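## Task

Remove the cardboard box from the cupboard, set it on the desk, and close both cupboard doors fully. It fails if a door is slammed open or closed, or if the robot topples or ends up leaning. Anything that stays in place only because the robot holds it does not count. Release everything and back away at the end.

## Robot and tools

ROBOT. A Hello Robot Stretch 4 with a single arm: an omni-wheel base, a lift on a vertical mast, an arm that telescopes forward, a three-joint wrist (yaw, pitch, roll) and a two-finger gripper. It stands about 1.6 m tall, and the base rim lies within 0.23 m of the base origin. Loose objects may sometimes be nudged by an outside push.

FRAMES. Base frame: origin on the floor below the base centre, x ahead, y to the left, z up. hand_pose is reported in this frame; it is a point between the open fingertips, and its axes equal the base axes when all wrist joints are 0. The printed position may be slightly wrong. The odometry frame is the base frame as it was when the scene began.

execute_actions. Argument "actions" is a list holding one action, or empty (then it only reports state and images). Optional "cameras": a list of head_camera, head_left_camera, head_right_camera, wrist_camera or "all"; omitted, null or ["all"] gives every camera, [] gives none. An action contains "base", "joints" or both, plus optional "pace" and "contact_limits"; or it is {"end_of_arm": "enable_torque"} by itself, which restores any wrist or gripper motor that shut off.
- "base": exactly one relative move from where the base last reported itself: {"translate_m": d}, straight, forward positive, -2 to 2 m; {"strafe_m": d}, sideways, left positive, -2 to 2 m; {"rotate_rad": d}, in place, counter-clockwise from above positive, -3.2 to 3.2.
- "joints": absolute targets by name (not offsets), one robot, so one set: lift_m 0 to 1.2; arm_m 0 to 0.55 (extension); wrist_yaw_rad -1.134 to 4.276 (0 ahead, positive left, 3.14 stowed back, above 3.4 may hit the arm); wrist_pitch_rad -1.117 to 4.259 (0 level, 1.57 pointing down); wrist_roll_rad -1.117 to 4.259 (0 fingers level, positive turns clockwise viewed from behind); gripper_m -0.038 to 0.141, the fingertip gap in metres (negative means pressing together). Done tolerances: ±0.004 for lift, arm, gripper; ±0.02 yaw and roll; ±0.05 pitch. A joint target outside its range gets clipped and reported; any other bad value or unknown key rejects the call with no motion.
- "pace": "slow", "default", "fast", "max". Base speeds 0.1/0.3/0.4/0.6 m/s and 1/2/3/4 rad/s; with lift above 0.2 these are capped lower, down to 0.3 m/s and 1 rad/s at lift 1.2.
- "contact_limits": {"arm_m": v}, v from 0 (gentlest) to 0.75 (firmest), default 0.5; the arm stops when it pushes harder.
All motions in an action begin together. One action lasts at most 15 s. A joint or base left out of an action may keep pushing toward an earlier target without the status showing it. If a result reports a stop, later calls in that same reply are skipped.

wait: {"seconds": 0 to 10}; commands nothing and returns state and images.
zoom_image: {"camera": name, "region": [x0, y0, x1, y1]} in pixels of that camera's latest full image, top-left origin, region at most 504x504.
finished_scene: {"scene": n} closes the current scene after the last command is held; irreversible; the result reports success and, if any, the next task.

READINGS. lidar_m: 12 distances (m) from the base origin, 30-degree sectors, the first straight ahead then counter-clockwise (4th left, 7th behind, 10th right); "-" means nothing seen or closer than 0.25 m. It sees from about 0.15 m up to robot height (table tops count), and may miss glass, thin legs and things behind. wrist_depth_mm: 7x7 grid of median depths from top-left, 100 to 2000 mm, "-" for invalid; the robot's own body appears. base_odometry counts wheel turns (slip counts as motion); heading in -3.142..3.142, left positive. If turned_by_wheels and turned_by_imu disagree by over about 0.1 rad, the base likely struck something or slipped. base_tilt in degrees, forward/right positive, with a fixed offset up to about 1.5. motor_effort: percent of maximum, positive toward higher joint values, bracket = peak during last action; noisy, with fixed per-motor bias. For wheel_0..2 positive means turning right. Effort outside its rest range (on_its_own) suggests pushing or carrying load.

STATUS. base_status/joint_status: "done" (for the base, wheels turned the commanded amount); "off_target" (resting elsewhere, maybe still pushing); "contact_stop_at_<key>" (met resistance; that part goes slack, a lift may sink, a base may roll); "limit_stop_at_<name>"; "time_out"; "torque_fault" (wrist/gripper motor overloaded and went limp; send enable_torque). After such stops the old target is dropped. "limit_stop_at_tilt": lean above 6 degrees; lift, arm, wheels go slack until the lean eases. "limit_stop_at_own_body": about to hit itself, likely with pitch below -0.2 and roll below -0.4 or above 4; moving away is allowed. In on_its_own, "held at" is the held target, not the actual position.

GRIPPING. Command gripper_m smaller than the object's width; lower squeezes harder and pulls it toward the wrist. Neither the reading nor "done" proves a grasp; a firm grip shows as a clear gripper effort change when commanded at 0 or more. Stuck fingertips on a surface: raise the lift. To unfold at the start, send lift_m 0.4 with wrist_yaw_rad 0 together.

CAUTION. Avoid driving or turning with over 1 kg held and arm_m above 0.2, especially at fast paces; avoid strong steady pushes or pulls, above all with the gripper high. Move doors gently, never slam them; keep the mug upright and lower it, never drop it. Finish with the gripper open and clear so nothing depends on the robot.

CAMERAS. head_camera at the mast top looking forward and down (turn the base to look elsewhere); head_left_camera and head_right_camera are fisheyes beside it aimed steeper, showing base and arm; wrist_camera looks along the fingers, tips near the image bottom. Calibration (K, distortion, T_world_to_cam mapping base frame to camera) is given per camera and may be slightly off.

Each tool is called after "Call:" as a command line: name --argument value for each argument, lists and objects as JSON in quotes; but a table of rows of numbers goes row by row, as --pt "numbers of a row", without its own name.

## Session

Call:
execute_actions --actions '[]'

Scene clock: 0.00 s.
base_odometry: x=+0.000 y=+0.000 heading=+0.000 (m, m, rad; odometry frame)
turned_by_wheels: +0.000 (rad since the last result)
turned_by_imu: +0.000 (rad since the last result)
base_tilt: forward=-0.5 right=+0.0 (deg)
lidar_m: 1.95 2.35 2.23 1.10 1.11 1.27 1.37 1.37 1.63 2.73 2.84 2.23
base_status: not commanded
joint_positions: lift_m=+0.151 arm_m=+0.001 wrist_yaw_rad=+3.030 wrist_pitch_rad=+0.018 wrist_roll_rad=-0.015 gripper_m=+0.057
joint_status: not commanded
motor_effort: lift_m=+20 arm_m=+0 wrist_yaw_rad=+0 wrist_pitch_rad=-7 wrist_roll_rad=-2 gripper_m=-4 wheel_0=+0 wheel_1=+1 wheel_2=-1 (%)
hand_pose: x=-0.1049 y=+0.1190 z=+0.3240 quat_wxyz=(+0.056, -0.009, -0.007, +0.998) (m; base frame)
wrist_depth_mm: 141 144 1537 1661 1863 - 1921 / 108 143 1537 1708 1863 - 1808 / 113 143 1537 1708 1863 1618 1464 / 135 158 1537 1661 1808 - 1921 / 1308 1397 1537 1661 1863 - 1921 / 1281 1397 213 1499 216 1537 1708 / 917 820 891 163 866 1008 1042
pictures: head_camera, head_left_camera, head_right_camera, wrist_camera
camera_calibration (this result's frames):
wrist_camera: T_world_to_cam=[[0.115665, 0.992367, 0.0427734, -0.118834], [0.0107573, 0.0418084, -0.999068, 0.381085], [-0.99323, 0.116017, -0.00583946, 0.11164], [0, 0, 0, 1]] pos_world=[0.12053, 0.089042, 0.386465]
Images, in order (width x height): head_camera 420x560, head_left_camera 420x672, head_right_camera 420x672, wrist_camera 616x392.

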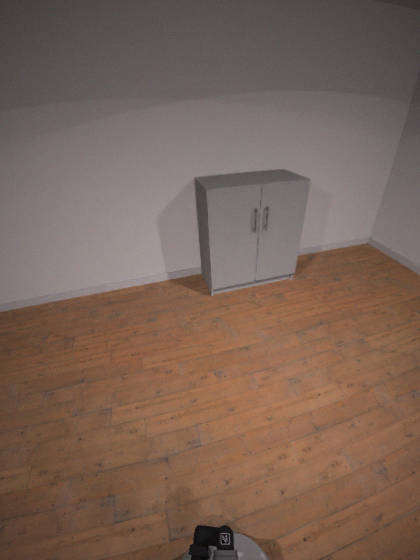

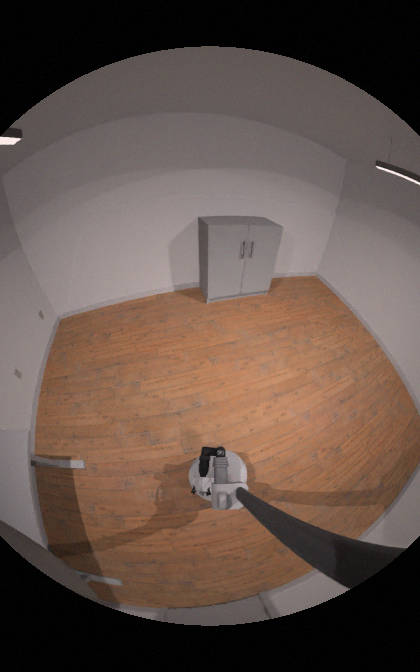

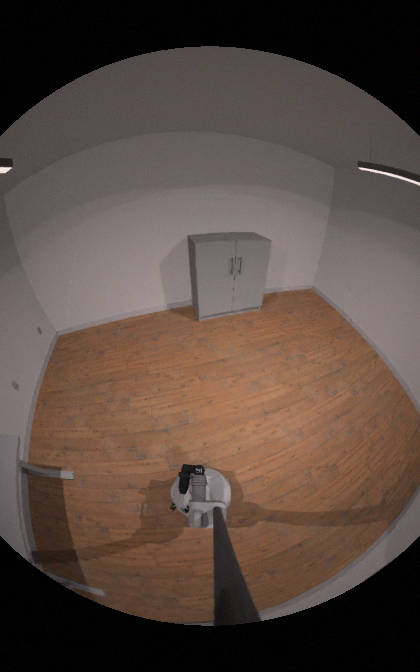

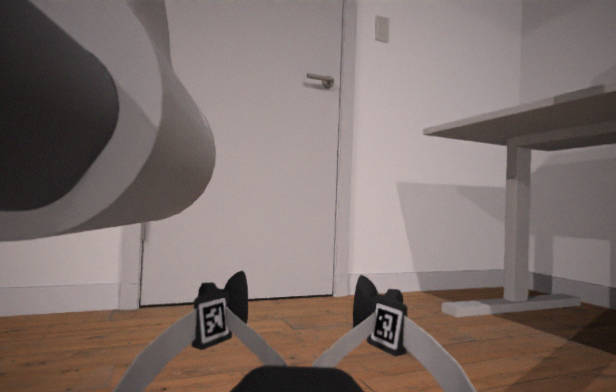

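Call:
execute_actions --actions '[{"base":{"rotate_rad":0.244},"joints":{"lift_m":0.55,"wrist_yaw_rad":0,"wrist_pitch_rad":0,"wrist_roll_rad":0,"gripper_m":0.03}}]' --cameras '[]'

Call:
execute_actions --actions '[{"base":{"strafe_m":-0.786},"pace":"fast"}]' --cameras '[]'

Call:
execute_actions --actions '[{"base":{"translate_m":0.95},"pace":"fast"}]'

Scene clock: 3.17 s.
base_odometry: x=+0.000 y=+0.000 heading=+0.244 (m, m, rad; odometry frame)
turned_by_wheels: +0.244 (rad since the last result)
turned_by_imu: +0.244 (rad since the last result)
base_tilt: forward=-0.5 right=+0.1 (deg)
lidar_m: 1.95 2.43 1.17 1.10 1.14 1.47 1.38 1.44 1.87 2.83 2.94 1.99
base_status: done
joint_positions: lift_m=+0.550 arm_m=+0.001 wrist_yaw_rad=+0.000 wrist_pitch_rad=+0.003 wrist_roll_rad=+0.000 gripper_m=+0.030
joint_status: all done
motor_effort: lift_m=+23(27) arm_m=+0(0) wrist_yaw_rad=-2(6) wrist_pitch_rad=-7(9) wrist_roll_rad=+0(1) gripper_m=-6(2) wheel_0=-2(8) wheel_1=+0(5) wheel_2=-1(5) (%)
hand_pose: x=+0.4605 y=-0.0873 z=+0.7271 quat_wxyz=(+1.000, +0.000, +0.001, +0.000) (m; base frame)
wrist_depth_mm: - - - - - - - / - - - - - - - / - - - - - - - / - - - - 1708 1708 1756 / - - - - 1661 1661 1756 / - - 212 - 1661 1708 1708 / - 1808 1863 180 187 1661 1708
pictures: none
No camera images: the call's "cameras" was empty. Leave "cameras" out to get every camera's image.

Scene clock: 6.37 s.
base_odometry: x=+0.190 y=-0.763 heading=+0.244 (m, m, rad; odometry frame)
turned_by_wheels: +0.000 (rad since the last result)
turned_by_imu: -0.002 (rad since the last result)
base_tilt: forward=-0.6 right=+0.0 (deg)
lidar_m: 1.87 2.46 2.82 1.88 1.95 1.45 1.34 1.41 1.87 2.04 2.11 2.51
base_status: done
joint_positions: lift_m=+0.550 arm_m=+0.001 wrist_yaw_rad=+0.000 wrist_pitch_rad=+0.003 wrist_roll_rad=+0.000 gripper_m=+0.030
joint_status: not commanded
motor_effort: lift_m=+23(23) arm_m=+0(0) wrist_yaw_rad=+0(1) wrist_pitch_rad=-9(8) wrist_roll_rad=+0(1) gripper_m=-3(4) wheel_0=-1(12) wheel_1=+1(11) wheel_2=-1(0) (%)
hand_pose: x=+0.4604 y=-0.0874 z=+0.7272 quat_wxyz=(+1.000, +0.000, +0.001, +0.000) (m; base frame)
wrist_depth_mm: - - - - - - - / - - - - - - - / - - - - - - - / - - 1708 1708 1756 - - / - - 1708 1756 1756 - - / - - 212 1708 1708 - - / 1983 1808 1661 180 187 - -
pictures: none
No camera images: the call's "cameras" was empty. Leave "cameras" out to get every camera's image.

Scene clock: 10.03 s.
base_odometry: x=+1.112 y=-0.534 heading=+0.244 (m, m, rad; odometry frame)
turned_by_wheels: +0.000 (rad since the last result)
turned_by_imu: -0.004 (rad since the last result)
base_tilt: forward=-0.4 right=+0.0 (deg)
lidar_m: 0.94 0.97 1.98 2.72 2.03 2.42 2.32 2.41 2.14 2.03 2.09 1.01
base_status: done
joint_positions: lift_m=+0.550 arm_m=+0.001 wrist_yaw_rad=+0.000 wrist_pitch_rad=+0.003 wrist_roll_rad=+0.000 gripper_m=+0.030
joint_status: not commanded
motor_effort: lift_m=+23(23) arm_m=+0(0) wrist_yaw_rad=-1(0) wrist_pitch_rad=-7(8) wrist_roll_rad=+1(0) gripper_m=-5(1) wheel_0=+1(6) wheel_1=+0(7) wheel_2=+1(12) (%)
hand_pose: x=+0.4605 y=-0.0874 z=+0.7272 quat_wxyz=(+1.000, +0.000, +0.001, +0.000) (m; base frame)
wrist_depth_mm: 1205 1229 1229 1229 1255 1255 1281 / 1182 741 750 759 759 768 1281 / 732 741 750 750 759 768 1255 / 741 741 741 750 759 759 1255 / 732 732 741 750 750 759 1255 / 732 732 212 741 750 759 1255 / 723 723 732 180 186 750 1255
pictures: head_camera, head_left_camera, head_right_camera, wrist_camera
camera_calibration (this result's frames):
wrist_camera: T_world_to_cam=[[-0.00492168, -0.999593, 0.0281031, -0.104519], [0.00929001, -0.028148, -0.999561, 0.781336], [0.999945, -0.00465844, 0.00942476, -0.23991], [0, 0, 0, 1]] pos_world=[0.232124, -0.083601, 0.786191]
Images, in order (width x height): head_camera 420x560, head_left_camera 420x672, head_right_camera 420x672, wrist_camera 616x392.

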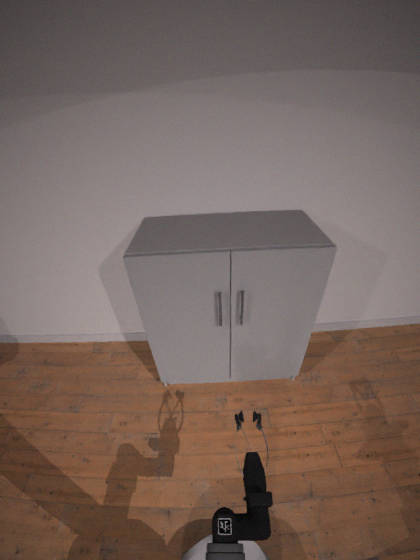

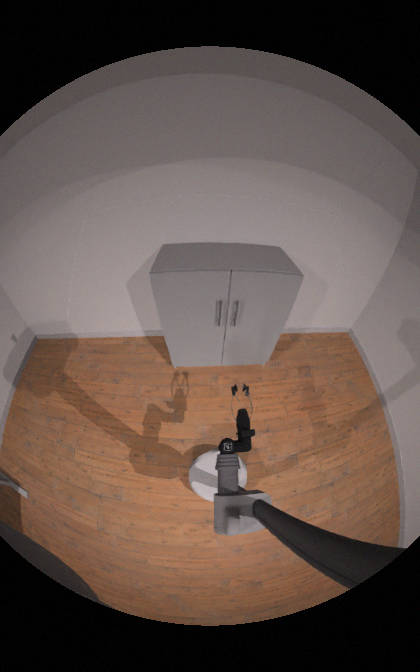

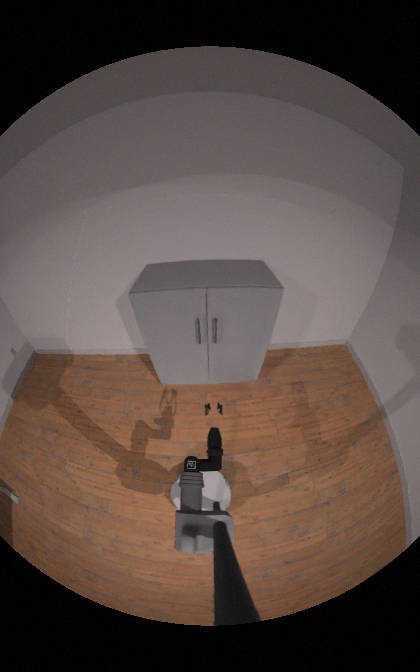

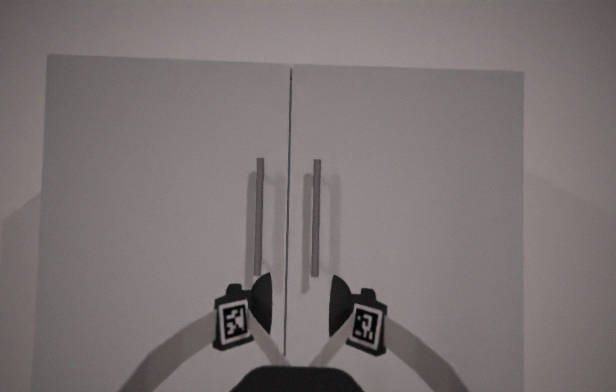

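Call:
execute_actions --actions '[{"base":{"rotate_rad":0.03}}]' --cameras '[]'

Call:
execute_actions --actions '[{"base":{"strafe_m":-0.05}}]' --cameras '[]'

Call:
execute_actions --actions '[{"base":{"translate_m":0.11},"joints":{"arm_m":0.2}}]' --cameras '["wrist_camera"]'

Scene clock: 10.87 s.
base_odometry: x=+1.112 y=-0.534 heading=+0.274 (m, m, rad; odometry frame)
turned_by_wheels: +0.030 (rad since the last result)
turned_by_imu: +0.030 (rad since the last result)
base_tilt: forward=-0.5 right=+0.0 (deg)
lidar_m: 0.95 1.00 2.02 2.44 2.02 2.44 2.31 2.39 2.13 2.03 2.05 0.98
base_status: done
joint_positions: lift_m=+0.550 arm_m=+0.001 wrist_yaw_rad=+0.000 wrist_pitch_rad=+0.003 wrist_roll_rad=+0.000 gripper_m=+0.030
joint_status: not commanded
motor_effort: lift_m=+23(23) arm_m=+0(0) wrist_yaw_rad=+0(1) wrist_pitch_rad=-9(8) wrist_roll_rad=+1(1) gripper_m=-2(2) wheel_0=-2(1) wheel_1=+0(5) wheel_2=+0(7) (%)
hand_pose: x=+0.4605 y=-0.0874 z=+0.7272 quat_wxyz=(+1.000, +0.000, +0.001, +0.000) (m; base frame)
wrist_depth_mm: 1281 1229 1255 1255 1255 1229 1255 / 1255 750 759 759 759 759 1229 / 1229 750 750 750 750 759 1255 / 1229 741 741 741 741 759 1229 / 1229 741 741 741 741 759 1229 / 1205 732 212 741 732 741 1229 / 1205 732 732 180 186 741 1205
pictures: none
No camera images: the call's "cameras" was empty. Leave "cameras" out to get every camera's image.

Scene clock: 11.97 s.
base_odometry: x=+1.125 y=-0.582 heading=+0.274 (m, m, rad; odometry frame)
turned_by_wheels: +0.000 (rad since the last result)
turned_by_imu: +0.000 (rad since the last result)
base_tilt: forward=-0.5 right=+0.0 (deg)
lidar_m: 0.94 1.00 2.04 2.46 2.07 2.41 2.32 2.39 2.07 1.98 2.05 0.98
base_status: done
joint_positions: lift_m=+0.550 arm_m=+0.001 wrist_yaw_rad=+0.000 wrist_pitch_rad=+0.003 wrist_roll_rad=+0.000 gripper_m=+0.030
joint_status: not commanded
motor_effort: lift_m=+23(23) arm_m=+0(0) wrist_yaw_rad=+0(0) wrist_pitch_rad=-8(7) wrist_roll_rad=+1(0) gripper_m=-5(3) wheel_0=+1(7) wheel_1=+2(9) wheel_2=+1(3) (%)
hand_pose: x=+0.4605 y=-0.0874 z=+0.7272 quat_wxyz=(+1.000, +0.000, +0.001, +0.000) (m; base frame)
wrist_depth_mm: 1229 1229 1255 1229 1255 1255 1255 / 759 750 750 750 759 750 1281 / 750 759 750 750 750 759 1229 / 750 750 741 741 750 750 1255 / 741 750 741 750 750 750 1229 / 741 741 212 732 741 741 1205 / 732 741 732 180 187 741 1229
pictures: none
No camera images: the call's "cameras" was empty. Leave "cameras" out to get every camera's image.

Scene clock: 13.67 s.
base_odometry: x=+1.231 y=-0.552 heading=+0.274 (m, m, rad; odometry frame)
turned_by_wheels: +0.000 (rad since the last result)
turned_by_imu: -0.001 (rad since the last result)
base_tilt: forward=-0.6 right=+0.1 (deg)
lidar_m: 0.82 0.87 1.90 2.78 2.14 2.56 2.41 2.53 2.07 1.97 1.91 0.88
base_status: done
joint_positions: lift_m=+0.550 arm_m=+0.199 wrist_yaw_rad=+0.000 wrist_pitch_rad=+0.002 wrist_roll_rad=+0.000 gripper_m=+0.030
joint_status: all done
motor_effort: lift_m=+23(23) arm_m=+7(6) wrist_yaw_rad=-1(1) wrist_pitch_rad=-6(7) wrist_roll_rad=+1(0) gripper_m=-3(5) wheel_0=+1(5) wheel_1=+1(6) wheel_2=+0(8) (%)
hand_pose: x=+0.6581 y=-0.0874 z=+0.7272 quat_wxyz=(+1.000, +0.000, +0.001, +0.000) (m; base frame)
wrist_depth_mm: 442 442 442 445 445 449 445 / 439 439 439 442 442 442 442 / 436 436 439 439 439 439 439 / 436 436 436 439 439 439 439 / 433 433 433 436 436 439 436 / 430 430 212 397 433 436 436 / 427 430 427 179 186 433 430
pictures: wrist_camera
camera_calibration (this result's frames):
wrist_camera: T_world_to_cam=[[-0.00482829, -0.999595, 0.0280584, -0.103548], [0.00948352, -0.0281033, -0.99956, 0.779431], [0.999943, -0.00456007, 0.00961537, -0.437708], [0, 0, 0, 1]] pos_world=[0.429791, -0.0835976, 0.786203]
Images, in order (width x height): wrist_camera 616x392.

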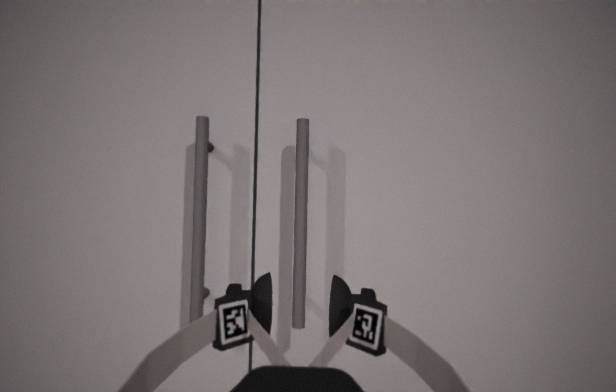

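Call:
execute_actions --actions '[{"joints":{"arm_m":0.35,"lift_m":0.57}}]' --cameras '[]'

Call:
execute_actions --actions '[{"joints":{"arm_m":0.385},"pace":"slow","contact_limits":{"arm_m":0.15}}]' --cameras '["wrist_camera"]'

Scene clock: 15.27 s.
base_odometry: x=+1.231 y=-0.552 heading=+0.274 (m, m, rad; odometry frame)
turned_by_wheels: +0.000 (rad since the last result)
turned_by_imu: +0.000 (rad since the last result)
base_tilt: forward=-0.5 right=+0.1 (deg)
lidar_m: 0.83 0.88 1.85 2.77 2.12 2.55 2.43 2.52 2.07 1.96 1.89 0.88
base_status: not commanded
joint_positions: lift_m=+0.570 arm_m=+0.349 wrist_yaw_rad=+0.000 wrist_pitch_rad=+0.002 wrist_roll_rad=+0.000 gripper_m=+0.030
joint_status: all done
motor_effort: lift_m=+23(24) arm_m=+7(7) wrist_yaw_rad=+0(0) wrist_pitch_rad=-7(7) wrist_roll_rad=+0(0) gripper_m=-7(4) wheel_0=+1(1) wheel_1=+1(1) wheel_2=+0(0) (%)
hand_pose: x=+0.8082 y=-0.0874 z=+0.7472 quat_wxyz=(+1.000, +0.000, +0.001, +0.000) (m; base frame)
wrist_depth_mm: 289 289 290 290 291 290 291 / 287 287 287 287 289 290 290 / 285 286 287 287 287 289 289 / 283 283 285 285 286 286 287 / 282 282 283 283 285 286 285 / 281 282 212 245 283 283 285 / 281 244 281 179 187 282 283
pictures: none
No camera images: the call's "cameras" was empty. Leave "cameras" out to get every camera's image.

Scene clock: 16.73 s.
base_odometry: x=+1.231 y=-0.552 heading=+0.274 (m, m, rad; odometry frame)
turned_by_wheels: +0.000 (rad since the last result)
turned_by_imu: +0.000 (rad since the last result)
base_tilt: forward=-0.7 right=+0.0 (deg)
lidar_m: 0.81 0.86 1.88 2.77 2.10 2.56 2.43 2.49 2.08 1.96 1.91 0.88
base_status: not commanded
joint_positions: lift_m=+0.570 arm_m=+0.384 wrist_yaw_rad=+0.000 wrist_pitch_rad=+0.002 wrist_roll_rad=+0.000 gripper_m=+0.030
joint_status: all done
motor_effort: lift_m=+23(23) arm_m=+7(8) wrist_yaw_rad=+0(1) wrist_pitch_rad=-7(7) wrist_roll_rad=+1(0) gripper_m=-4(4) wheel_0=+1(1) wheel_1=+1(1) wheel_2=+0(0) (%)
contact_limits: arm_m 0.15
hand_pose: x=+0.8431 y=-0.0874 z=+0.7472 quat_wxyz=(+1.000, +0.000, +0.001, +0.000) (m; base frame)
wrist_depth_mm: 252 253 253 254 254 255 254 / 251 252 253 252 254 254 254 / 250 250 251 251 252 252 253 / 249 249 250 250 251 252 252 / 248 247 249 249 249 250 250 / 246 247 212 213 249 249 249 / 245 208 246 180 187 247 248
pictures: wrist_camera
camera_calibration (this result's frames):
wrist_camera: T_world_to_cam=[[-0.0048912, -0.999594, 0.0280545, -0.103177], [0.0095336, -0.0281002, -0.99956, 0.797584], [0.999943, -0.00462159, 0.00966717, -0.62292], [0, 0, 0, 1]] pos_world=[0.614775, -0.0836015, 0.806149]
Images, in order (width x height): wrist_camera 616x392.

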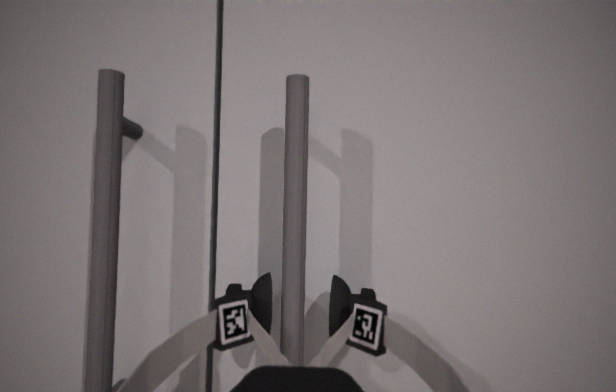

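Call:
execute_actions --actions '[{"joints":{"gripper_m":-0.005},"pace":"slow"}]' --cameras '[]'

Call:
execute_actions --actions '[{"base":{"strafe_m":-0.018},"joints":{"arm_m":0.285},"pace":"slow","contact_limits":{"arm_m":0.3}}]' --cameras '["head_camera","wrist_camera"]'

Scene clock: 18.40 s.
base_odometry: x=+1.231 y=-0.552 heading=+0.274 (m, m, rad; odometry frame)
turned_by_wheels: +0.000 (rad since the last result)
turned_by_imu: +0.000 (rad since the last result)
base_tilt: forward=-0.5 right=+0.0 (deg)
lidar_m: 0.83 0.89 1.87 2.78 2.11 2.54 2.42 2.53 2.04 1.96 1.89 0.85
base_status: not commanded
joint_positions: lift_m=+0.570 arm_m=+0.384 wrist_yaw_rad=+0.007 wrist_pitch_rad=+0.002 wrist_roll_rad=+0.000 gripper_m=-0.005
joint_status: all done
on_its_own: wrist_yaw_rad is at rest, and its effort (-20) is outside its rest range (-13 to +13)
motor_effort: lift_m=+23(24) arm_m=+3(7) wrist_yaw_rad=-20(20) wrist_pitch_rad=-8(7) wrist_roll_rad=+0(0) gripper_m=-18(15) wheel_0=+1(1) wheel_1=+1(1) wheel_2=+2(2) (%)
hand_pose: x=+0.8444 y=-0.0855 z=+0.7472 quat_wxyz=(+1.000, +0.000, +0.001, +0.003) (m; base frame)
wrist_depth_mm: 251 251 251 250 250 251 251 / 249 250 250 249 249 249 250 / 249 250 248 247 248 248 248 / 247 247 248 247 246 247 246 / 247 245 246 245 246 245 246 / 245 245 244 208 244 244 244 / 244 207 242 205 182 243 244
pictures: none
No camera images: the call's "cameras" was empty. Leave "cameras" out to get every camera's image.

Scene clock: 20.70 s.
base_odometry: x=+1.236 y=-0.569 heading=+0.274 (m, m, rad; odometry frame)
turned_by_wheels: +0.000 (rad since the last result)
turned_by_imu: +0.000 (rad since the last result)
base_tilt: forward=-0.5 right=-0.1 (deg)
lidar_m: 0.73 0.84 1.89 2.80 2.14 2.55 2.41 2.51 2.04 1.95 1.89 0.82
base_status: done
joint_positions: lift_m=+0.570 arm_m=+0.286 wrist_yaw_rad=-0.005 wrist_pitch_rad=+0.003 wrist_roll_rad=+0.000 gripper_m=-0.005
joint_status: all done
motor_effort: lift_m=+23(23) arm_m=-8(11) wrist_yaw_rad=+12(41) wrist_pitch_rad=-8(9) wrist_roll_rad=+0(2) gripper_m=-11(15) wheel_0=-2(13) wheel_1=+0(4) wheel_2=+0(10) (%)
contact_limits: arm_m 0.3
hand_pose: x=+0.7454 y=-0.0887 z=+0.7471 quat_wxyz=(+1.000, +0.000, +0.001, -0.002) (m; base frame)
wrist_depth_mm: 270 257 238 247 264 285 304 / 266 255 237 244 264 282 304 / 262 254 236 240 262 282 301 / 259 253 233 239 260 282 301 / 258 251 232 238 260 281 298 / 256 251 224 204 259 278 297 / 255 247 225 202 250 277 297
pictures: head_camera, wrist_camera
camera_calibration (this result's frames):
wrist_camera: T_world_to_cam=[[-0.00952823, -0.999561, 0.0280556, -0.101533], [0.00916838, -0.028143, -0.999562, 0.798681], [0.999913, -0.00926684, 0.00943251, -0.525412], [0, 0, 0, 1]] pos_world=[0.517076, -0.0838801, 0.806135]
Images, in order (width x height): head_camera 420x560, wrist_camera 616x392.

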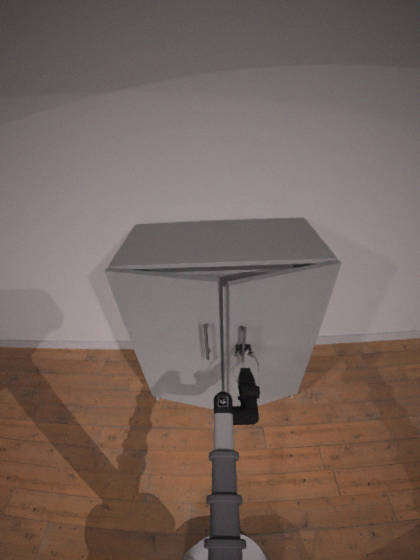

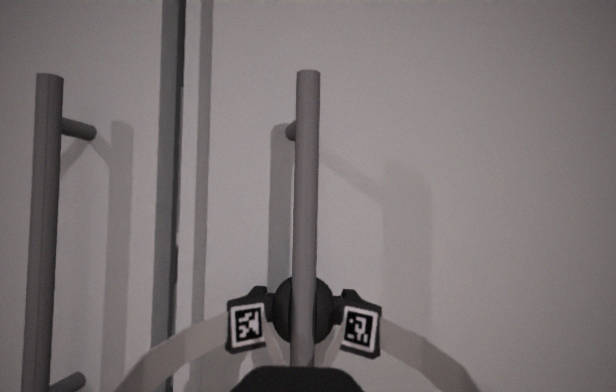

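Call:
execute_actions --actions '[{"base":{"strafe_m":-0.022},"joints":{"arm_m":0.238},"pace":"slow","contact_limits":{"arm_m":0.3}}]' --cameras '["wrist_camera"]'

Call:
execute_actions --actions '[{"base":{"strafe_m":-0.03},"joints":{"arm_m":0.19},"pace":"slow","contact_limits":{"arm_m":0.3}}]' --cameras '["head_camera","wrist_camera"]'

Scene clock: 22.50 s.
base_odometry: x=+1.242 y=-0.590 heading=+0.274 (m, m, rad; odometry frame)
turned_by_wheels: +0.000 (rad since the last result)
turned_by_imu: +0.000 (rad since the last result)
base_tilt: forward=-0.5 right=+0.0 (deg)
lidar_m: 0.66 0.85 1.86 2.82 2.15 2.52 2.42 2.52 2.03 1.92 1.90 0.77
base_status: done
joint_positions: lift_m=+0.570 arm_m=+0.239 wrist_yaw_rad=-0.005 wrist_pitch_rad=+0.003 wrist_roll_rad=+0.000 gripper_m=-0.005
joint_status: all done
on_its_own: wrist_yaw_rad is at rest, and its effort (+15) is outside its rest range (-13 to +13)
motor_effort: lift_m=+23(23) arm_m=-8(8) wrist_yaw_rad=+15(15) wrist_pitch_rad=-9(7) wrist_roll_rad=-1(1) gripper_m=-11(14) wheel_0=-1(4) wheel_1=-3(5) wheel_2=+0(1) (%)
contact_limits: arm_m 0.3
hand_pose: x=+0.6984 y=-0.0889 z=+0.7471 quat_wxyz=(+1.000, +0.000, +0.001, -0.003) (m; base frame)
wrist_depth_mm: 319 306 230 248 276 309 349 / 317 303 230 242 274 309 349 / 315 301 229 239 273 307 349 / 314 300 229 238 272 304 345 / 306 298 228 237 271 306 343 / 304 296 219 203 270 304 343 / 303 293 218 195 258 301 340
pictures: wrist_camera
camera_calibration (this result's frames):
wrist_camera: T_world_to_cam=[[-0.0101925, -0.999554, 0.028056, -0.101708], [0.00907492, -0.0281487, -0.999563, 0.79915], [0.999907, -0.00993339, 0.00935778, -0.478456], [0, 0, 0, 1]] pos_world=[0.470123, -0.08392, 0.806131]
Images, in order (width x height): wrist_camera 616x392.

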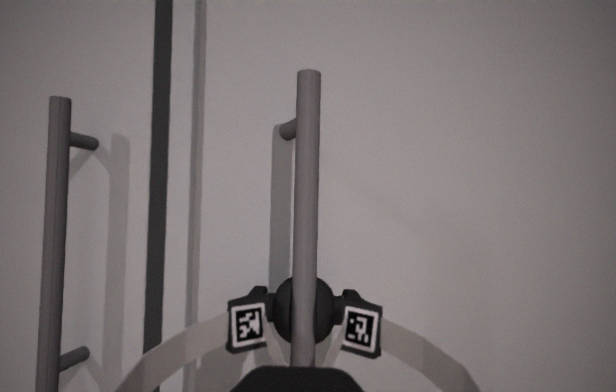

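Scene clock: 24.17 s.
base_odometry: x=+1.250 y=-0.619 heading=+0.274 (m, m, rad; odometry frame)
turned_by_wheels: +0.000 (rad since the last result)
turned_by_imu: -0.001 (rad since the last result)
base_tilt: forward=-0.4 right=+0.0 (deg)
lidar_m: 0.64 0.81 1.88 2.83 2.18 2.56 2.42 2.52 1.98 1.90 1.92 0.77
base_status: done
joint_positions: lift_m=+0.570 arm_m=+0.192 wrist_yaw_rad=-0.004 wrist_pitch_rad=+0.003 wrist_roll_rad=+0.000 gripper_m=-0.005
joint_status: all done
motor_effort: lift_m=+23(24) arm_m=-9(8) wrist_yaw_rad=+10(15) wrist_pitch_rad=-8(8) wrist_roll_rad=-1(0) gripper_m=-14(14) wheel_0=-1(5) wheel_1=-3(6) wheel_2=+0(1) (%)
contact_limits: arm_m 0.3
hand_pose: x=+0.6506 y=-0.0885 z=+0.7470 quat_wxyz=(+1.000, +0.000, +0.001, -0.002) (m; base frame)
wrist_depth_mm: 368 351 229 252 293 349 430 / 368 349 227 246 291 347 427 / 364 349 225 247 291 347 427 / 362 347 224 240 291 345 427 / 357 343 224 241 290 343 424 / 351 343 211 206 289 343 421 / 349 338 214 204 270 342 418
pictures: head_camera, wrist_camera
camera_calibration (this result's frames):
wrist_camera: T_world_to_cam=[[-0.00880342, -0.999568, 0.0280576, -0.102701], [0.00881304, -0.0281351, -0.999565, 0.799681], [0.999922, -0.00855232, 0.00905691, -0.430333], [0, 0, 0, 1]] pos_world=[0.422348, -0.0838375, 0.806113]
Images, in order (width x height): head_camera 420x560, wrist_camera 616x392.

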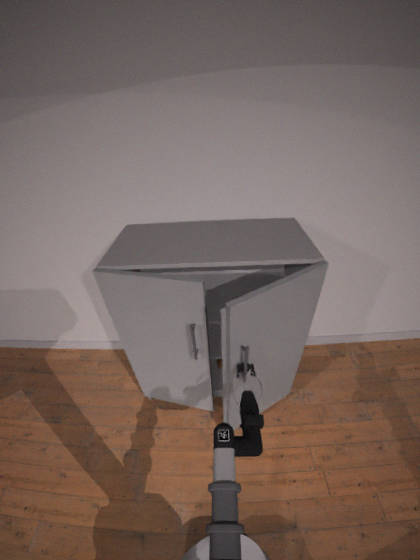

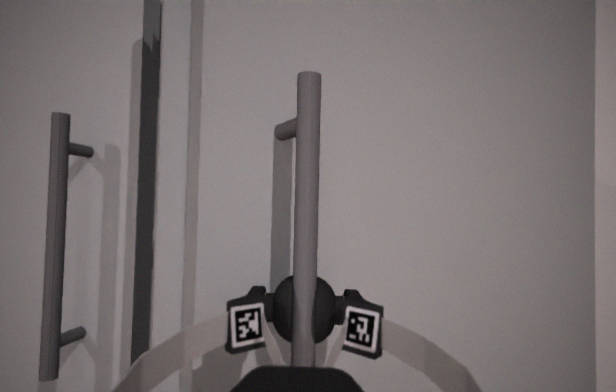

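Call:
execute_actions --actions '[{"base":{"strafe_m":-0.035},"joints":{"arm_m":0.145},"pace":"slow","contact_limits":{"arm_m":0.3}}]' --cameras '[]'

Call:
execute_actions --actions '[{"base":{"strafe_m":-0.044},"joints":{"arm_m":0.107},"pace":"slow","contact_limits":{"arm_m":0.3}}]' --cameras '[]'

Call:
execute_actions --actions '[{"base":{"strafe_m":-0.046},"joints":{"arm_m":0.074},"pace":"slow","contact_limits":{"arm_m":0.3}}]' --cameras '[]'

Call:
execute_actions --actions '[{"base":{"strafe_m":-0.05},"joints":{"arm_m":0.05},"pace":"slow","contact_limits":{"arm_m":0.3}}]' --cameras '[]'

Call:
execute_actions --actions '[{"base":{"strafe_m":-0.053},"joints":{"arm_m":0.031},"pace":"slow","contact_limits":{"arm_m":0.3}}]' --cameras '["head_camera","wrist_camera","head_left_camera"]'

Scene clock: 26.03 s.
base_odometry: x=+1.260 y=-0.653 heading=+0.273 (m, m, rad; odometry frame)
turned_by_wheels: -0.001 (rad since the last result)
turned_by_imu: -0.001 (rad since the last result)
base_tilt: forward=-0.6 right=+0.0 (deg)
lidar_m: 0.57 0.81 1.89 2.82 2.23 2.55 2.40 2.51 1.94 1.85 1.89 0.74
base_status: done
joint_positions: lift_m=+0.570 arm_m=+0.147 wrist_yaw_rad=-0.005 wrist_pitch_rad=+0.003 wrist_roll_rad=+0.000 gripper_m=-0.005
joint_status: all done
motor_effort: lift_m=+24(23) arm_m=-10(11) wrist_yaw_rad=+13(13) wrist_pitch_rad=-10(10) wrist_roll_rad=+0(1) gripper_m=-14(13) wheel_0=-3(4) wheel_1=-3(8) wheel_2=+0(1) (%)
contact_limits: arm_m 0.3
hand_pose: x=+0.6057 y=-0.0887 z=+0.7469 quat_wxyz=(+1.000, +0.000, +0.002, -0.002) (m; base frame)
wrist_depth_mm: 413 399 222 258 317 413 991 / 410 397 222 250 317 410 991 / 402 392 222 243 315 407 976 / 399 392 221 249 315 407 976 / 399 389 220 243 314 407 976 / 394 387 207 207 312 404 960 / 397 224 210 206 186 404 960
pictures: none
No camera images: the call's "cameras" was empty. Leave "cameras" out to get every camera's image.

Scene clock: 27.57 s.
base_odometry: x=+1.272 y=-0.695 heading=+0.273 (m, m, rad; odometry frame)
turned_by_wheels: +0.000 (rad since the last result)
turned_by_imu: -0.001 (rad since the last result)
base_tilt: forward=-0.4 right=+0.0 (deg)
lidar_m: 0.52 0.80 1.88 2.82 2.27 2.56 2.42 2.52 1.90 1.81 1.90 0.73
base_status: done
joint_positions: lift_m=+0.570 arm_m=+0.109 wrist_yaw_rad=-0.002 wrist_pitch_rad=+0.004 wrist_roll_rad=+0.000 gripper_m=-0.005
joint_status: all done
motor_effort: lift_m=+23(23) arm_m=-10(9) wrist_yaw_rad=+6(13) wrist_pitch_rad=-11(12) wrist_roll_rad=-1(1) gripper_m=-14(12) wheel_0=-2(4) wheel_1=-3(10) wheel_2=+0(0) (%)
contact_limits: arm_m 0.3
hand_pose: x=+0.5679 y=-0.0880 z=+0.7468 quat_wxyz=(+1.000, +0.000, +0.002, -0.001) (m; base frame)
wrist_depth_mm: 449 436 218 266 349 517 1025 / 445 430 216 256 351 517 1042 / 439 427 213 256 351 517 1025 / 436 424 213 247 349 512 1008 / 433 424 213 247 349 512 1025 / 427 421 202 210 347 508 1008 / 433 209 204 208 306 508 1008
pictures: none
No camera images: the call's "cameras" was empty. Leave "cameras" out to get every camera's image.

Scene clock: 29.10 s.
base_odometry: x=+1.284 y=-0.739 heading=+0.272 (m, m, rad; odometry frame)
turned_by_wheels: -0.001 (rad since the last result)
turned_by_imu: -0.001 (rad since the last result)
base_tilt: forward=-0.4 right=+0.0 (deg)
lidar_m: 0.48 0.78 1.88 2.82 2.33 2.57 2.43 2.53 1.87 1.77 1.84 0.77
base_status: done
joint_positions: lift_m=+0.570 arm_m=+0.076 wrist_yaw_rad=-0.003 wrist_pitch_rad=+0.004 wrist_roll_rad=+0.000 gripper_m=-0.005
joint_status: all done
motor_effort: lift_m=+23(24) arm_m=-11(11) wrist_yaw_rad=+9(12) wrist_pitch_rad=-12(13) wrist_roll_rad=+0(0) gripper_m=-18(16) wheel_0=-4(4) wheel_1=-4(8) wheel_2=+0(1) (%)
contact_limits: arm_m 0.3
hand_pose: x=+0.5351 y=-0.0883 z=+0.7466 quat_wxyz=(+1.000, +0.000, +0.002, -0.001) (m; base frame)
wrist_depth_mm: 473 591 208 274 410 1078 1060 / 473 668 208 262 407 1060 1060 / 469 991 207 251 407 1060 1060 / 466 209 208 263 407 1060 1060 / 462 207 208 251 407 1042 1060 / 459 206 194 211 404 1025 1042 / 459 201 196 209 338 1025 1042
pictures: none
No camera images: the call's "cameras" was empty. Leave "cameras" out to get every camera's image.

Scene clock: 30.70 s.
base_odometry: x=+1.297 y=-0.788 heading=+0.272 (m, m, rad; odometry frame)
turned_by_wheels: +0.000 (rad since the last result)
turned_by_imu: +0.000 (rad since the last result)
base_tilt: forward=-0.5 right=-0.1 (deg)
lidar_m: 0.45 0.79 1.88 2.82 2.33 2.53 2.43 2.50 1.77 1.72 1.76 0.88
base_status: done
joint_positions: lift_m=+0.570 arm_m=+0.051 wrist_yaw_rad=+0.000 wrist_pitch_rad=+0.003 wrist_roll_rad=+0.000 gripper_m=-0.005
joint_status: all done
motor_effort: lift_m=+23(23) arm_m=-6(11) wrist_yaw_rad=-2(8) wrist_pitch_rad=-10(13) wrist_roll_rad=+0(2) gripper_m=-14(15) wheel_0=+3(3) wheel_1=+0(8) wheel_2=+1(1) (%)
contact_limits: arm_m 0.3
hand_pose: x=+0.5106 y=-0.0873 z=+0.7469 quat_wxyz=(+1.000, +0.000, +0.002, +0.000) (m; base frame)
wrist_depth_mm: 500 208 209 294 500 1078 1078 / 504 206 208 279 504 1078 1078 / 496 206 208 264 504 1078 1078 / 500 206 210 264 504 1078 1060 / 492 206 209 264 508 1078 1042 / 492 203 192 212 508 1060 1060 / 484 192 194 211 183 1060 1060
pictures: none
No camera images: the call's "cameras" was empty. Leave "cameras" out to get every camera's image.

Scene clock: 32.33 s.
base_odometry: x=+1.312 y=-0.838 heading=+0.273 (m, m, rad; odometry frame)
turned_by_wheels: +0.000 (rad since the last result)
turned_by_imu: +0.000 (rad since the last result)
base_tilt: forward=-0.5 right=+0.1 (deg)
lidar_m: 0.44 0.79 1.87 2.83 2.36 2.55 2.42 2.43 1.75 1.67 1.70 1.39
base_status: done
joint_positions: lift_m=+0.570 arm_m=+0.032 wrist_yaw_rad=+0.000 wrist_pitch_rad=+0.003 wrist_roll_rad=+0.000 gripper_m=-0.005
joint_status: all done
motor_effort: lift_m=+23(23) arm_m=-5(11) wrist_yaw_rad=-1(4) wrist_pitch_rad=-9(11) wrist_roll_rad=-1(0) gripper_m=-12(19) wheel_0=+5(4) wheel_1=-1(7) wheel_2=+0(1) (%)
contact_limits: arm_m 0.3
hand_pose: x=+0.4912 y=-0.0874 z=+0.7470 quat_wxyz=(+1.000, +0.000, +0.002, +0.000) (m; base frame)
wrist_depth_mm: 634 200 204 324 1118 1118 1118 / 683 199 204 298 1098 1098 1098 / 1060 198 204 277 1078 1098 1078 / 1060 198 204 278 1078 1098 1098 / 654 198 204 279 1078 1098 1098 / 1060 193 189 216 1060 1078 1098 / 831 182 189 211 183 1078 1060
pictures: head_camera, head_left_camera, wrist_camera
camera_calibration (this result's frames):
wrist_camera: T_world_to_cam=[[-0.00486585, -0.999594, 0.0280587, -0.104906], [0.00887296, -0.028101, -0.999566, 0.801077], [0.999949, -0.00461478, 0.0090061, -0.270567], [0, 0, 0, 1]] pos_world=[0.262935, -0.0836011, 0.80611]
Images, in order (width x height): head_camera 420x560, head_left_camera 420x672, wrist_camera 616x392.

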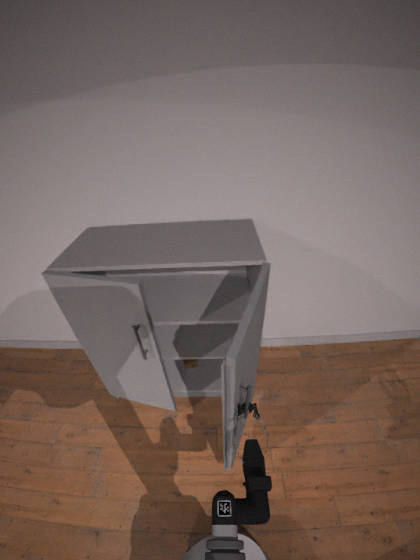

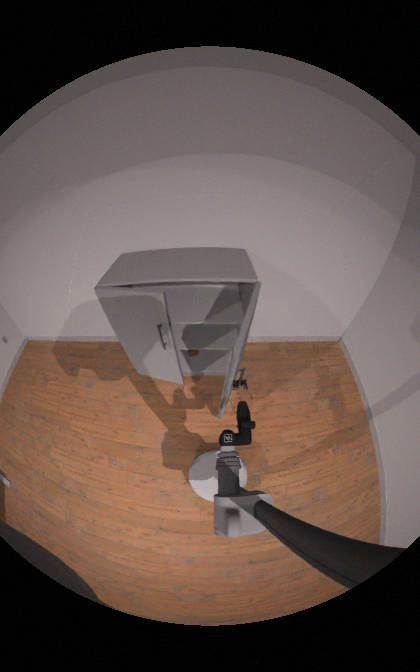

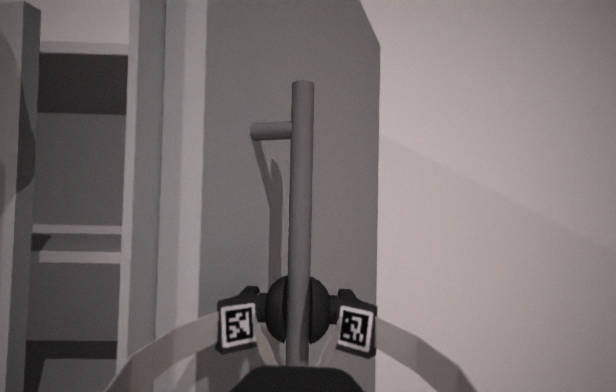

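Call:
execute_actions --actions '[{"joints":{"gripper_m":0.03},"pace":"slow"}]' --cameras '[]'

Call:
execute_actions --actions '[{"base":{"translate_m":-0.15},"joints":{"arm_m":0.0}}]' --cameras '[]'

Call:
execute_actions --actions '[{"base":{"strafe_m":0.28},"joints":{"lift_m":0.1}}]'

Scene clock: 34.07 s.
base_odometry: x=+1.312 y=-0.838 heading=+0.273 (m, m, rad; odometry frame)
turned_by_wheels: +0.000 (rad since the last result)
turned_by_imu: +0.000 (rad since the last result)
base_tilt: forward=-0.4 right=+0.1 (deg)
lidar_m: 0.42 0.80 1.89 2.82 2.42 2.55 2.42 2.43 1.75 1.66 1.74 1.36
base_status: not commanded
joint_positions: lift_m=+0.570 arm_m=+0.032 wrist_yaw_rad=+0.000 wrist_pitch_rad=+0.003 wrist_roll_rad=+0.000 gripper_m=+0.030
joint_status: all done
motor_effort: lift_m=+23(23) arm_m=-4(5) wrist_yaw_rad=+1(2) wrist_pitch_rad=-9(10) wrist_roll_rad=-1(0) gripper_m=-3(14) wheel_0=+4(5) wheel_1=-1(1) wheel_2=+0(0) (%)
hand_pose: x=+0.4911 y=-0.0876 z=+0.7470 quat_wxyz=(+1.000, +0.000, +0.001, +0.000) (m; base frame)
wrist_depth_mm: 640 203 223 345 1098 1118 1118 / 668 202 223 345 1098 1098 1098 / 1060 198 224 347 1098 1078 1098 / 1060 198 224 347 1078 1078 1098 / 647 197 224 347 1078 1098 1098 / 1025 196 196 220 1078 1078 1078 / 831 191 214 180 187 1098 1078
pictures: none
No camera images: the call's "cameras" was empty. Leave "cameras" out to get every camera's image.

Scene clock: 35.90 s.
base_odometry: x=+1.167 y=-0.879 heading=+0.272 (m, m, rad; odometry frame)
turned_by_wheels: +0.000 (rad since the last result)
turned_by_imu: +0.000 (rad since the last result)
base_tilt: forward=-0.4 right=+0.0 (deg)
lidar_m: 0.61 0.96 2.09 2.36 2.37 2.39 2.29 2.35 1.78 1.67 1.73 1.54
base_status: done
joint_positions: lift_m=+0.570 arm_m=+0.002 wrist_yaw_rad=+0.000 wrist_pitch_rad=+0.003 wrist_roll_rad=+0.000 gripper_m=+0.030
joint_status: all done
motor_effort: lift_m=+23(23) arm_m=-7(7) wrist_yaw_rad=+0(1) wrist_pitch_rad=-7(7) wrist_roll_rad=+0(1) gripper_m=-4(5) wheel_0=-2(5) wheel_1=-1(6) wheel_2=+0(14) (%)
hand_pose: x=+0.4616 y=-0.0874 z=+0.7471 quat_wxyz=(+1.000, +0.000, +0.001, +0.000) (m; base frame)
wrist_depth_mm: 1281 1281 399 521 1308 1308 1281 / 715 878 382 525 1281 1281 1308 / 707 1229 384 525 1308 1308 1281 / 715 1229 382 530 1281 1281 1281 / 699 1255 382 525 1281 1255 1281 / 699 1205 211 399 1255 1281 1281 / 691 699 368 180 187 1255 1255
pictures: none
No camera images: the call's "cameras" was empty. Leave "cameras" out to get every camera's image.

Scene clock: 38.73 s.
base_odometry: x=+1.092 y=-0.609 heading=+0.272 (m, m, rad; odometry frame)
turned_by_wheels: +0.000 (rad since the last result)
turned_by_imu: +0.000 (rad since the last result)
base_tilt: forward=-0.4 right=+0.1 (deg)
lidar_m: 0.87 0.98 2.10 2.16 2.08 2.35 2.27 2.36 2.05 1.96 2.03 0.66
base_status: done
joint_positions: lift_m=+0.100 arm_m=+0.002 wrist_yaw_rad=+0.000 wrist_pitch_rad=+0.003 wrist_roll_rad=+0.000 gripper_m=+0.030
joint_status: all done
motor_effort: lift_m=+15(21) arm_m=-7(7) wrist_yaw_rad=+0(0) wrist_pitch_rad=-9(7) wrist_roll_rad=+0(1) gripper_m=-2(4) wheel_0=+0(10) wheel_1=-1(10) wheel_2=+0(0) (%)
hand_pose: x=+0.4616 y=-0.0874 z=+0.2778 quat_wxyz=(+1.000, +0.000, +0.001, +0.000) (m; base frame)
wrist_depth_mm: 788 750 715 931 1255 831 1308 / 788 750 707 1160 1160 820 1308 / 788 741 707 1255 1281 820 1281 / 778 741 699 1229 1229 820 1255 / 768 732 699 1205 1229 809 1281 / 778 732 213 809 831 820 1229 / 820 778 788 180 186 544 904
pictures: head_camera, head_left_camera, head_right_camera, wrist_camera
camera_calibration (this result's frames):
wrist_camera: T_world_to_cam=[[-0.00497923, -0.999594, 0.0280561, -0.0918614], [0.00923568, -0.0281012, -0.999562, 0.332162], [0.999945, -0.00471793, 0.00937185, -0.236833], [0, 0, 0, 1]] pos_world=[0.233295, -0.0836073, 0.336813]
Images, in order (width x height): head_camera 420x560, head_left_camera 420x672, head_right_camera 420x672, wrist_camera 616x392.

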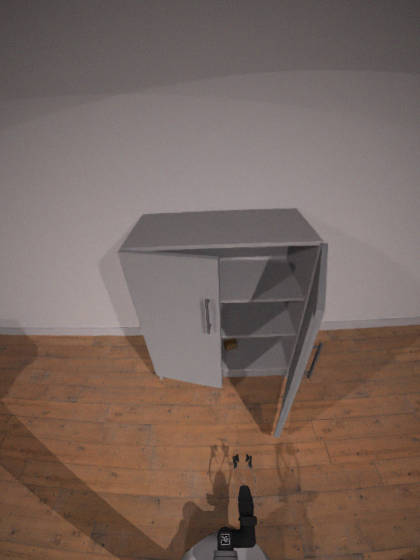

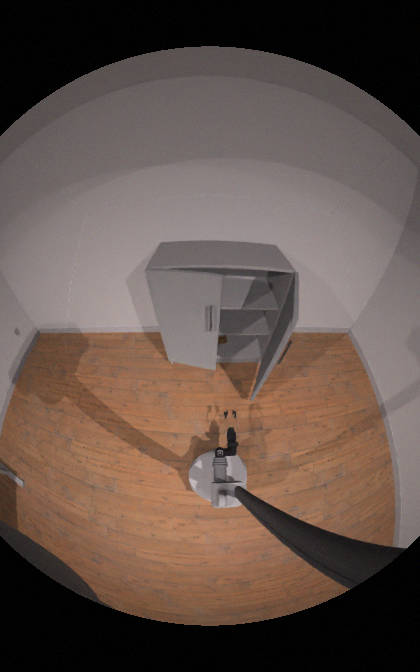

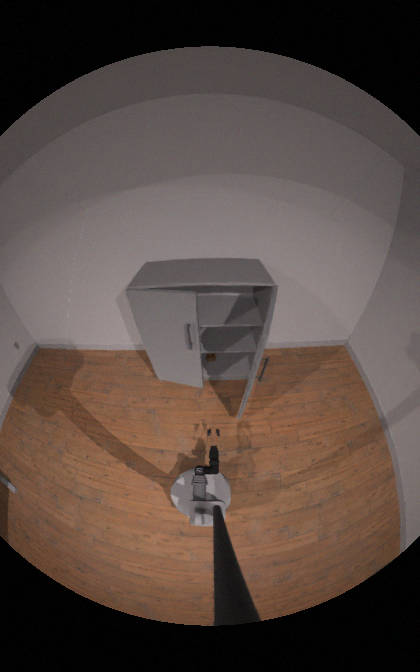

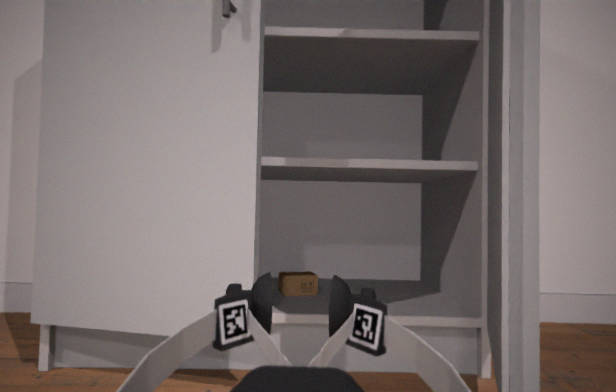

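Call:
zoom_image --camera "wrist_camera" --region '[220, 240, 400, 350]'

Call:
zoom_image --camera "head_camera" --region '[190, 310, 310, 400]'

Region (220, 240, 400, 350) of wrist_camera's 616x392 image, scaled by 2.800.

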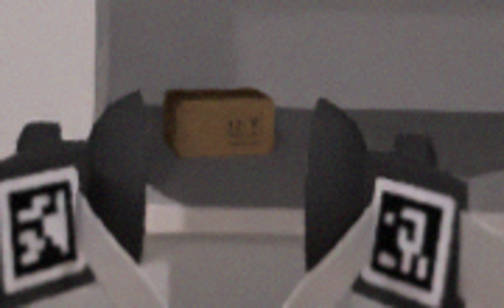

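Region (190, 310, 310, 400) of head_camera's 420x560 image, scaled by 4.200, with more detail than that image has; it fills the top 378 rows of this view, and the rest is white.

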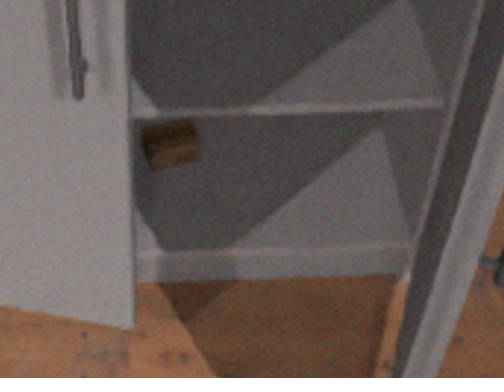

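Call:
execute_actions --actions '[{"base":{"strafe_m":-0.15},"joints":{"lift_m":0.13,"wrist_yaw_rad":0.7,"gripper_m":0.0}}]' --cameras '[]'

Call:
execute_actions --actions '[{"base":{"translate_m":0.15},"joints":{"arm_m":0.30}}]' --cameras '["head_camera","wrist_camera"]'

Scene clock: 41.73 s.
base_odometry: x=+1.132 y=-0.754 heading=+0.272 (m, m, rad; odometry frame)
turned_by_wheels: +0.000 (rad since the last result)
turned_by_imu: -0.001 (rad since the last result)
base_tilt: forward=-0.5 right=+0.1 (deg)
lidar_m: 0.60 0.97 2.10 2.23 2.26 2.38 2.28 2.38 1.88 1.80 1.88 0.67
base_status: done
joint_positions: lift_m=+0.130 arm_m=+0.002 wrist_yaw_rad=+0.700 wrist_pitch_rad=+0.003 wrist_roll_rad=+0.000 gripper_m=+0.000
joint_status: all done
motor_effort: lift_m=+23(22) arm_m=-7(7) wrist_yaw_rad=+0(6) wrist_pitch_rad=-8(7) wrist_roll_rad=-1(1) gripper_m=-2(4) wheel_0=+0(8) wheel_1=+0(9) wheel_2=+0(1) (%)
hand_pose: x=+0.4501 y=+0.1189 z=+0.3072 quat_wxyz=(+0.939, -0.001, +0.001, +0.343) (m; base frame)
wrist_depth_mm: - - 1983 1661 759 654 732 / - - - 1618 759 668 976 / - - 1983 976 750 668 1008 / - - 1983 976 750 661 976 / - - 1921 960 750 661 991 / 1430 1464 1430 204 715 661 946 / 917 917 820 187 176 661 676
pictures: none
No camera images: the call's "cameras" was empty. Leave "cameras" out to get every camera's image.

Scene clock: 43.73 s.
base_odometry: x=+1.277 y=-0.713 heading=+0.272 (m, m, rad; odometry frame)
turned_by_wheels: +0.000 (rad since the last result)
turned_by_imu: -0.001 (rad since the last result)
base_tilt: forward=-0.6 right=-0.1 (deg)
lidar_m: 0.51 0.79 1.85 2.81 2.27 2.54 2.42 2.54 1.89 1.81 1.85 0.46
base_status: done
joint_positions: lift_m=+0.130 arm_m=+0.299 wrist_yaw_rad=+0.700 wrist_pitch_rad=+0.002 wrist_roll_rad=+0.000 gripper_m=+0.000
joint_status: all done
motor_effort: lift_m=+23(23) arm_m=+7(8) wrist_yaw_rad=+0(1) wrist_pitch_rad=-7(8) wrist_roll_rad=+0(1) gripper_m=-5(6) wheel_0=+1(7) wheel_1=+2(7) wheel_2=+0(11) (%)
hand_pose: x=+0.7466 y=+0.1190 z=+0.3072 quat_wxyz=(+0.939, -0.001, +0.001, +0.343) (m; base frame)
wrist_depth_mm: - 621 359 289 741 691 634 / - 609 355 286 820 715 627 / - 603 349 283 413 343 336 / - 591 347 279 798 691 621 / - 574 342 277 809 699 627 / 1397 559 322 204 788 699 621 / 917 549 286 187 175 634 603
pictures: head_camera, wrist_camera
camera_calibration (this result's frames):
wrist_camera: T_world_to_cam=[[0.64008, -0.767796, 0.028054, -0.394167], [0.0253865, -0.0153586, -0.99956, 0.351156], [0.767889, 0.64051, 0.00966092, -0.424719], [0, 0, 0, 1]] pos_world=[0.569521, -0.0252098, 0.366163]
Images, in order (width x height): head_camera 420x560, wrist_camera 616x392.

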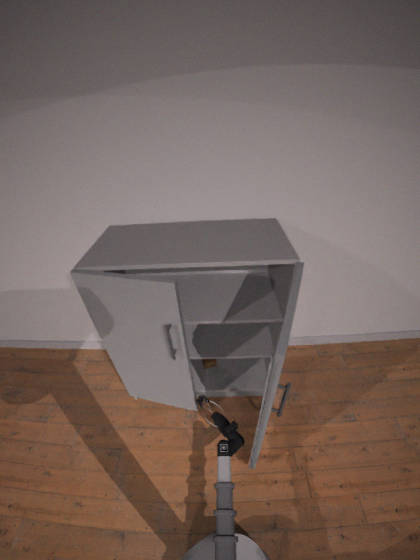

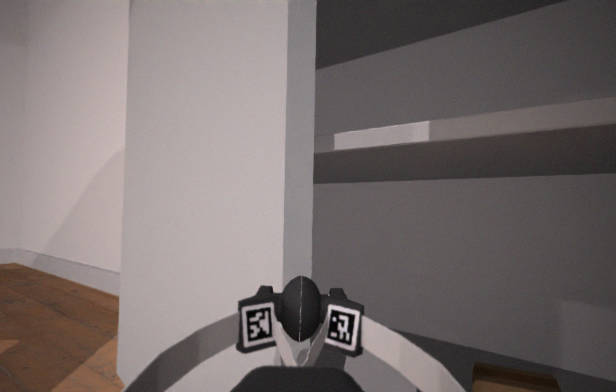

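Call:
execute_actions --actions '[{"base":{"strafe_m":-0.015},"joints":{"arm_m":0.42},"pace":"slow","contact_limits":{"arm_m":0.15}}]' --cameras '["head_camera","wrist_camera"]'

Scene clock: 46.37 s.
base_odometry: x=+1.281 y=-0.728 heading=+0.273 (m, m, rad; odometry frame)
turned_by_wheels: +0.000 (rad since the last result)
turned_by_imu: +0.000 (rad since the last result)
base_tilt: forward=-0.3 right=-0.1 (deg)
lidar_m: 0.45 0.76 1.89 2.82 2.33 2.55 2.42 2.55 1.87 1.78 1.86 0.47
base_status: done
joint_positions: lift_m=+0.130 arm_m=+0.419 wrist_yaw_rad=+0.700 wrist_pitch_rad=+0.002 wrist_roll_rad=+0.000 gripper_m=+0.000
joint_status: all done
motor_effort: lift_m=+23(23) arm_m=+7(7) wrist_yaw_rad=+0(0) wrist_pitch_rad=-8(7) wrist_roll_rad=+1(1) gripper_m=-7(3) wheel_0=+2(8) wheel_1=-1(7) wheel_2=+0(2) (%)
contact_limits: arm_m 0.15
hand_pose: x=+0.8666 y=+0.1190 z=+0.3072 quat_wxyz=(+0.939, -0.001, +0.001, +0.343) (m; base frame)
wrist_depth_mm: 430 198 732 741 676 603 530 / 407 198 768 798 256 216 196 / 382 198 397 357 349 340 334 / 359 196 750 788 668 591 525 / 338 196 768 809 676 585 521 / 315 196 723 204 661 580 521 / 296 189 530 187 175 569 517
pictures: head_camera, wrist_camera
camera_calibration (this result's frames):
wrist_camera: T_world_to_cam=[[0.64008, -0.767796, 0.0280542, -0.470956], [0.0253866, -0.0153587, -0.99956, 0.348111], [0.767889, 0.64051, 0.00966097, -0.516841], [0, 0, 0, 1]] pos_world=[0.689488, -0.0252098, 0.366163]
Images, in order (width x height): head_camera 420x560, wrist_camera 616x392.

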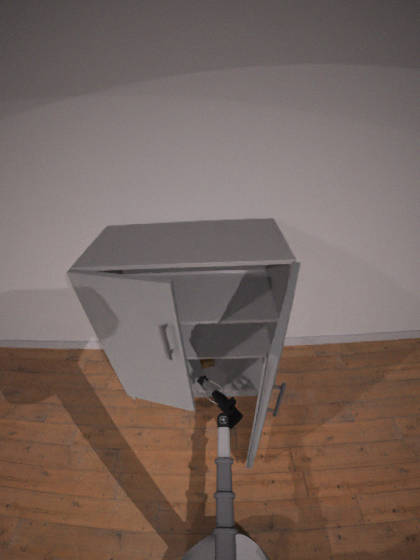

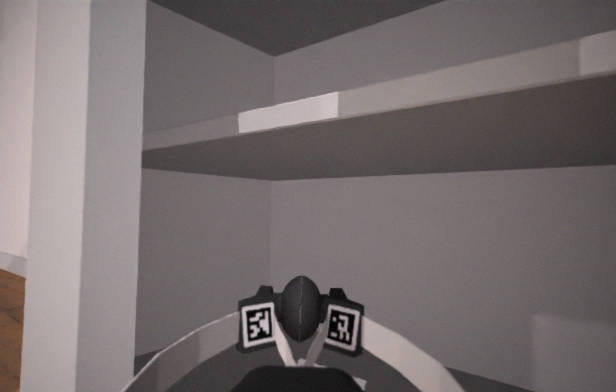

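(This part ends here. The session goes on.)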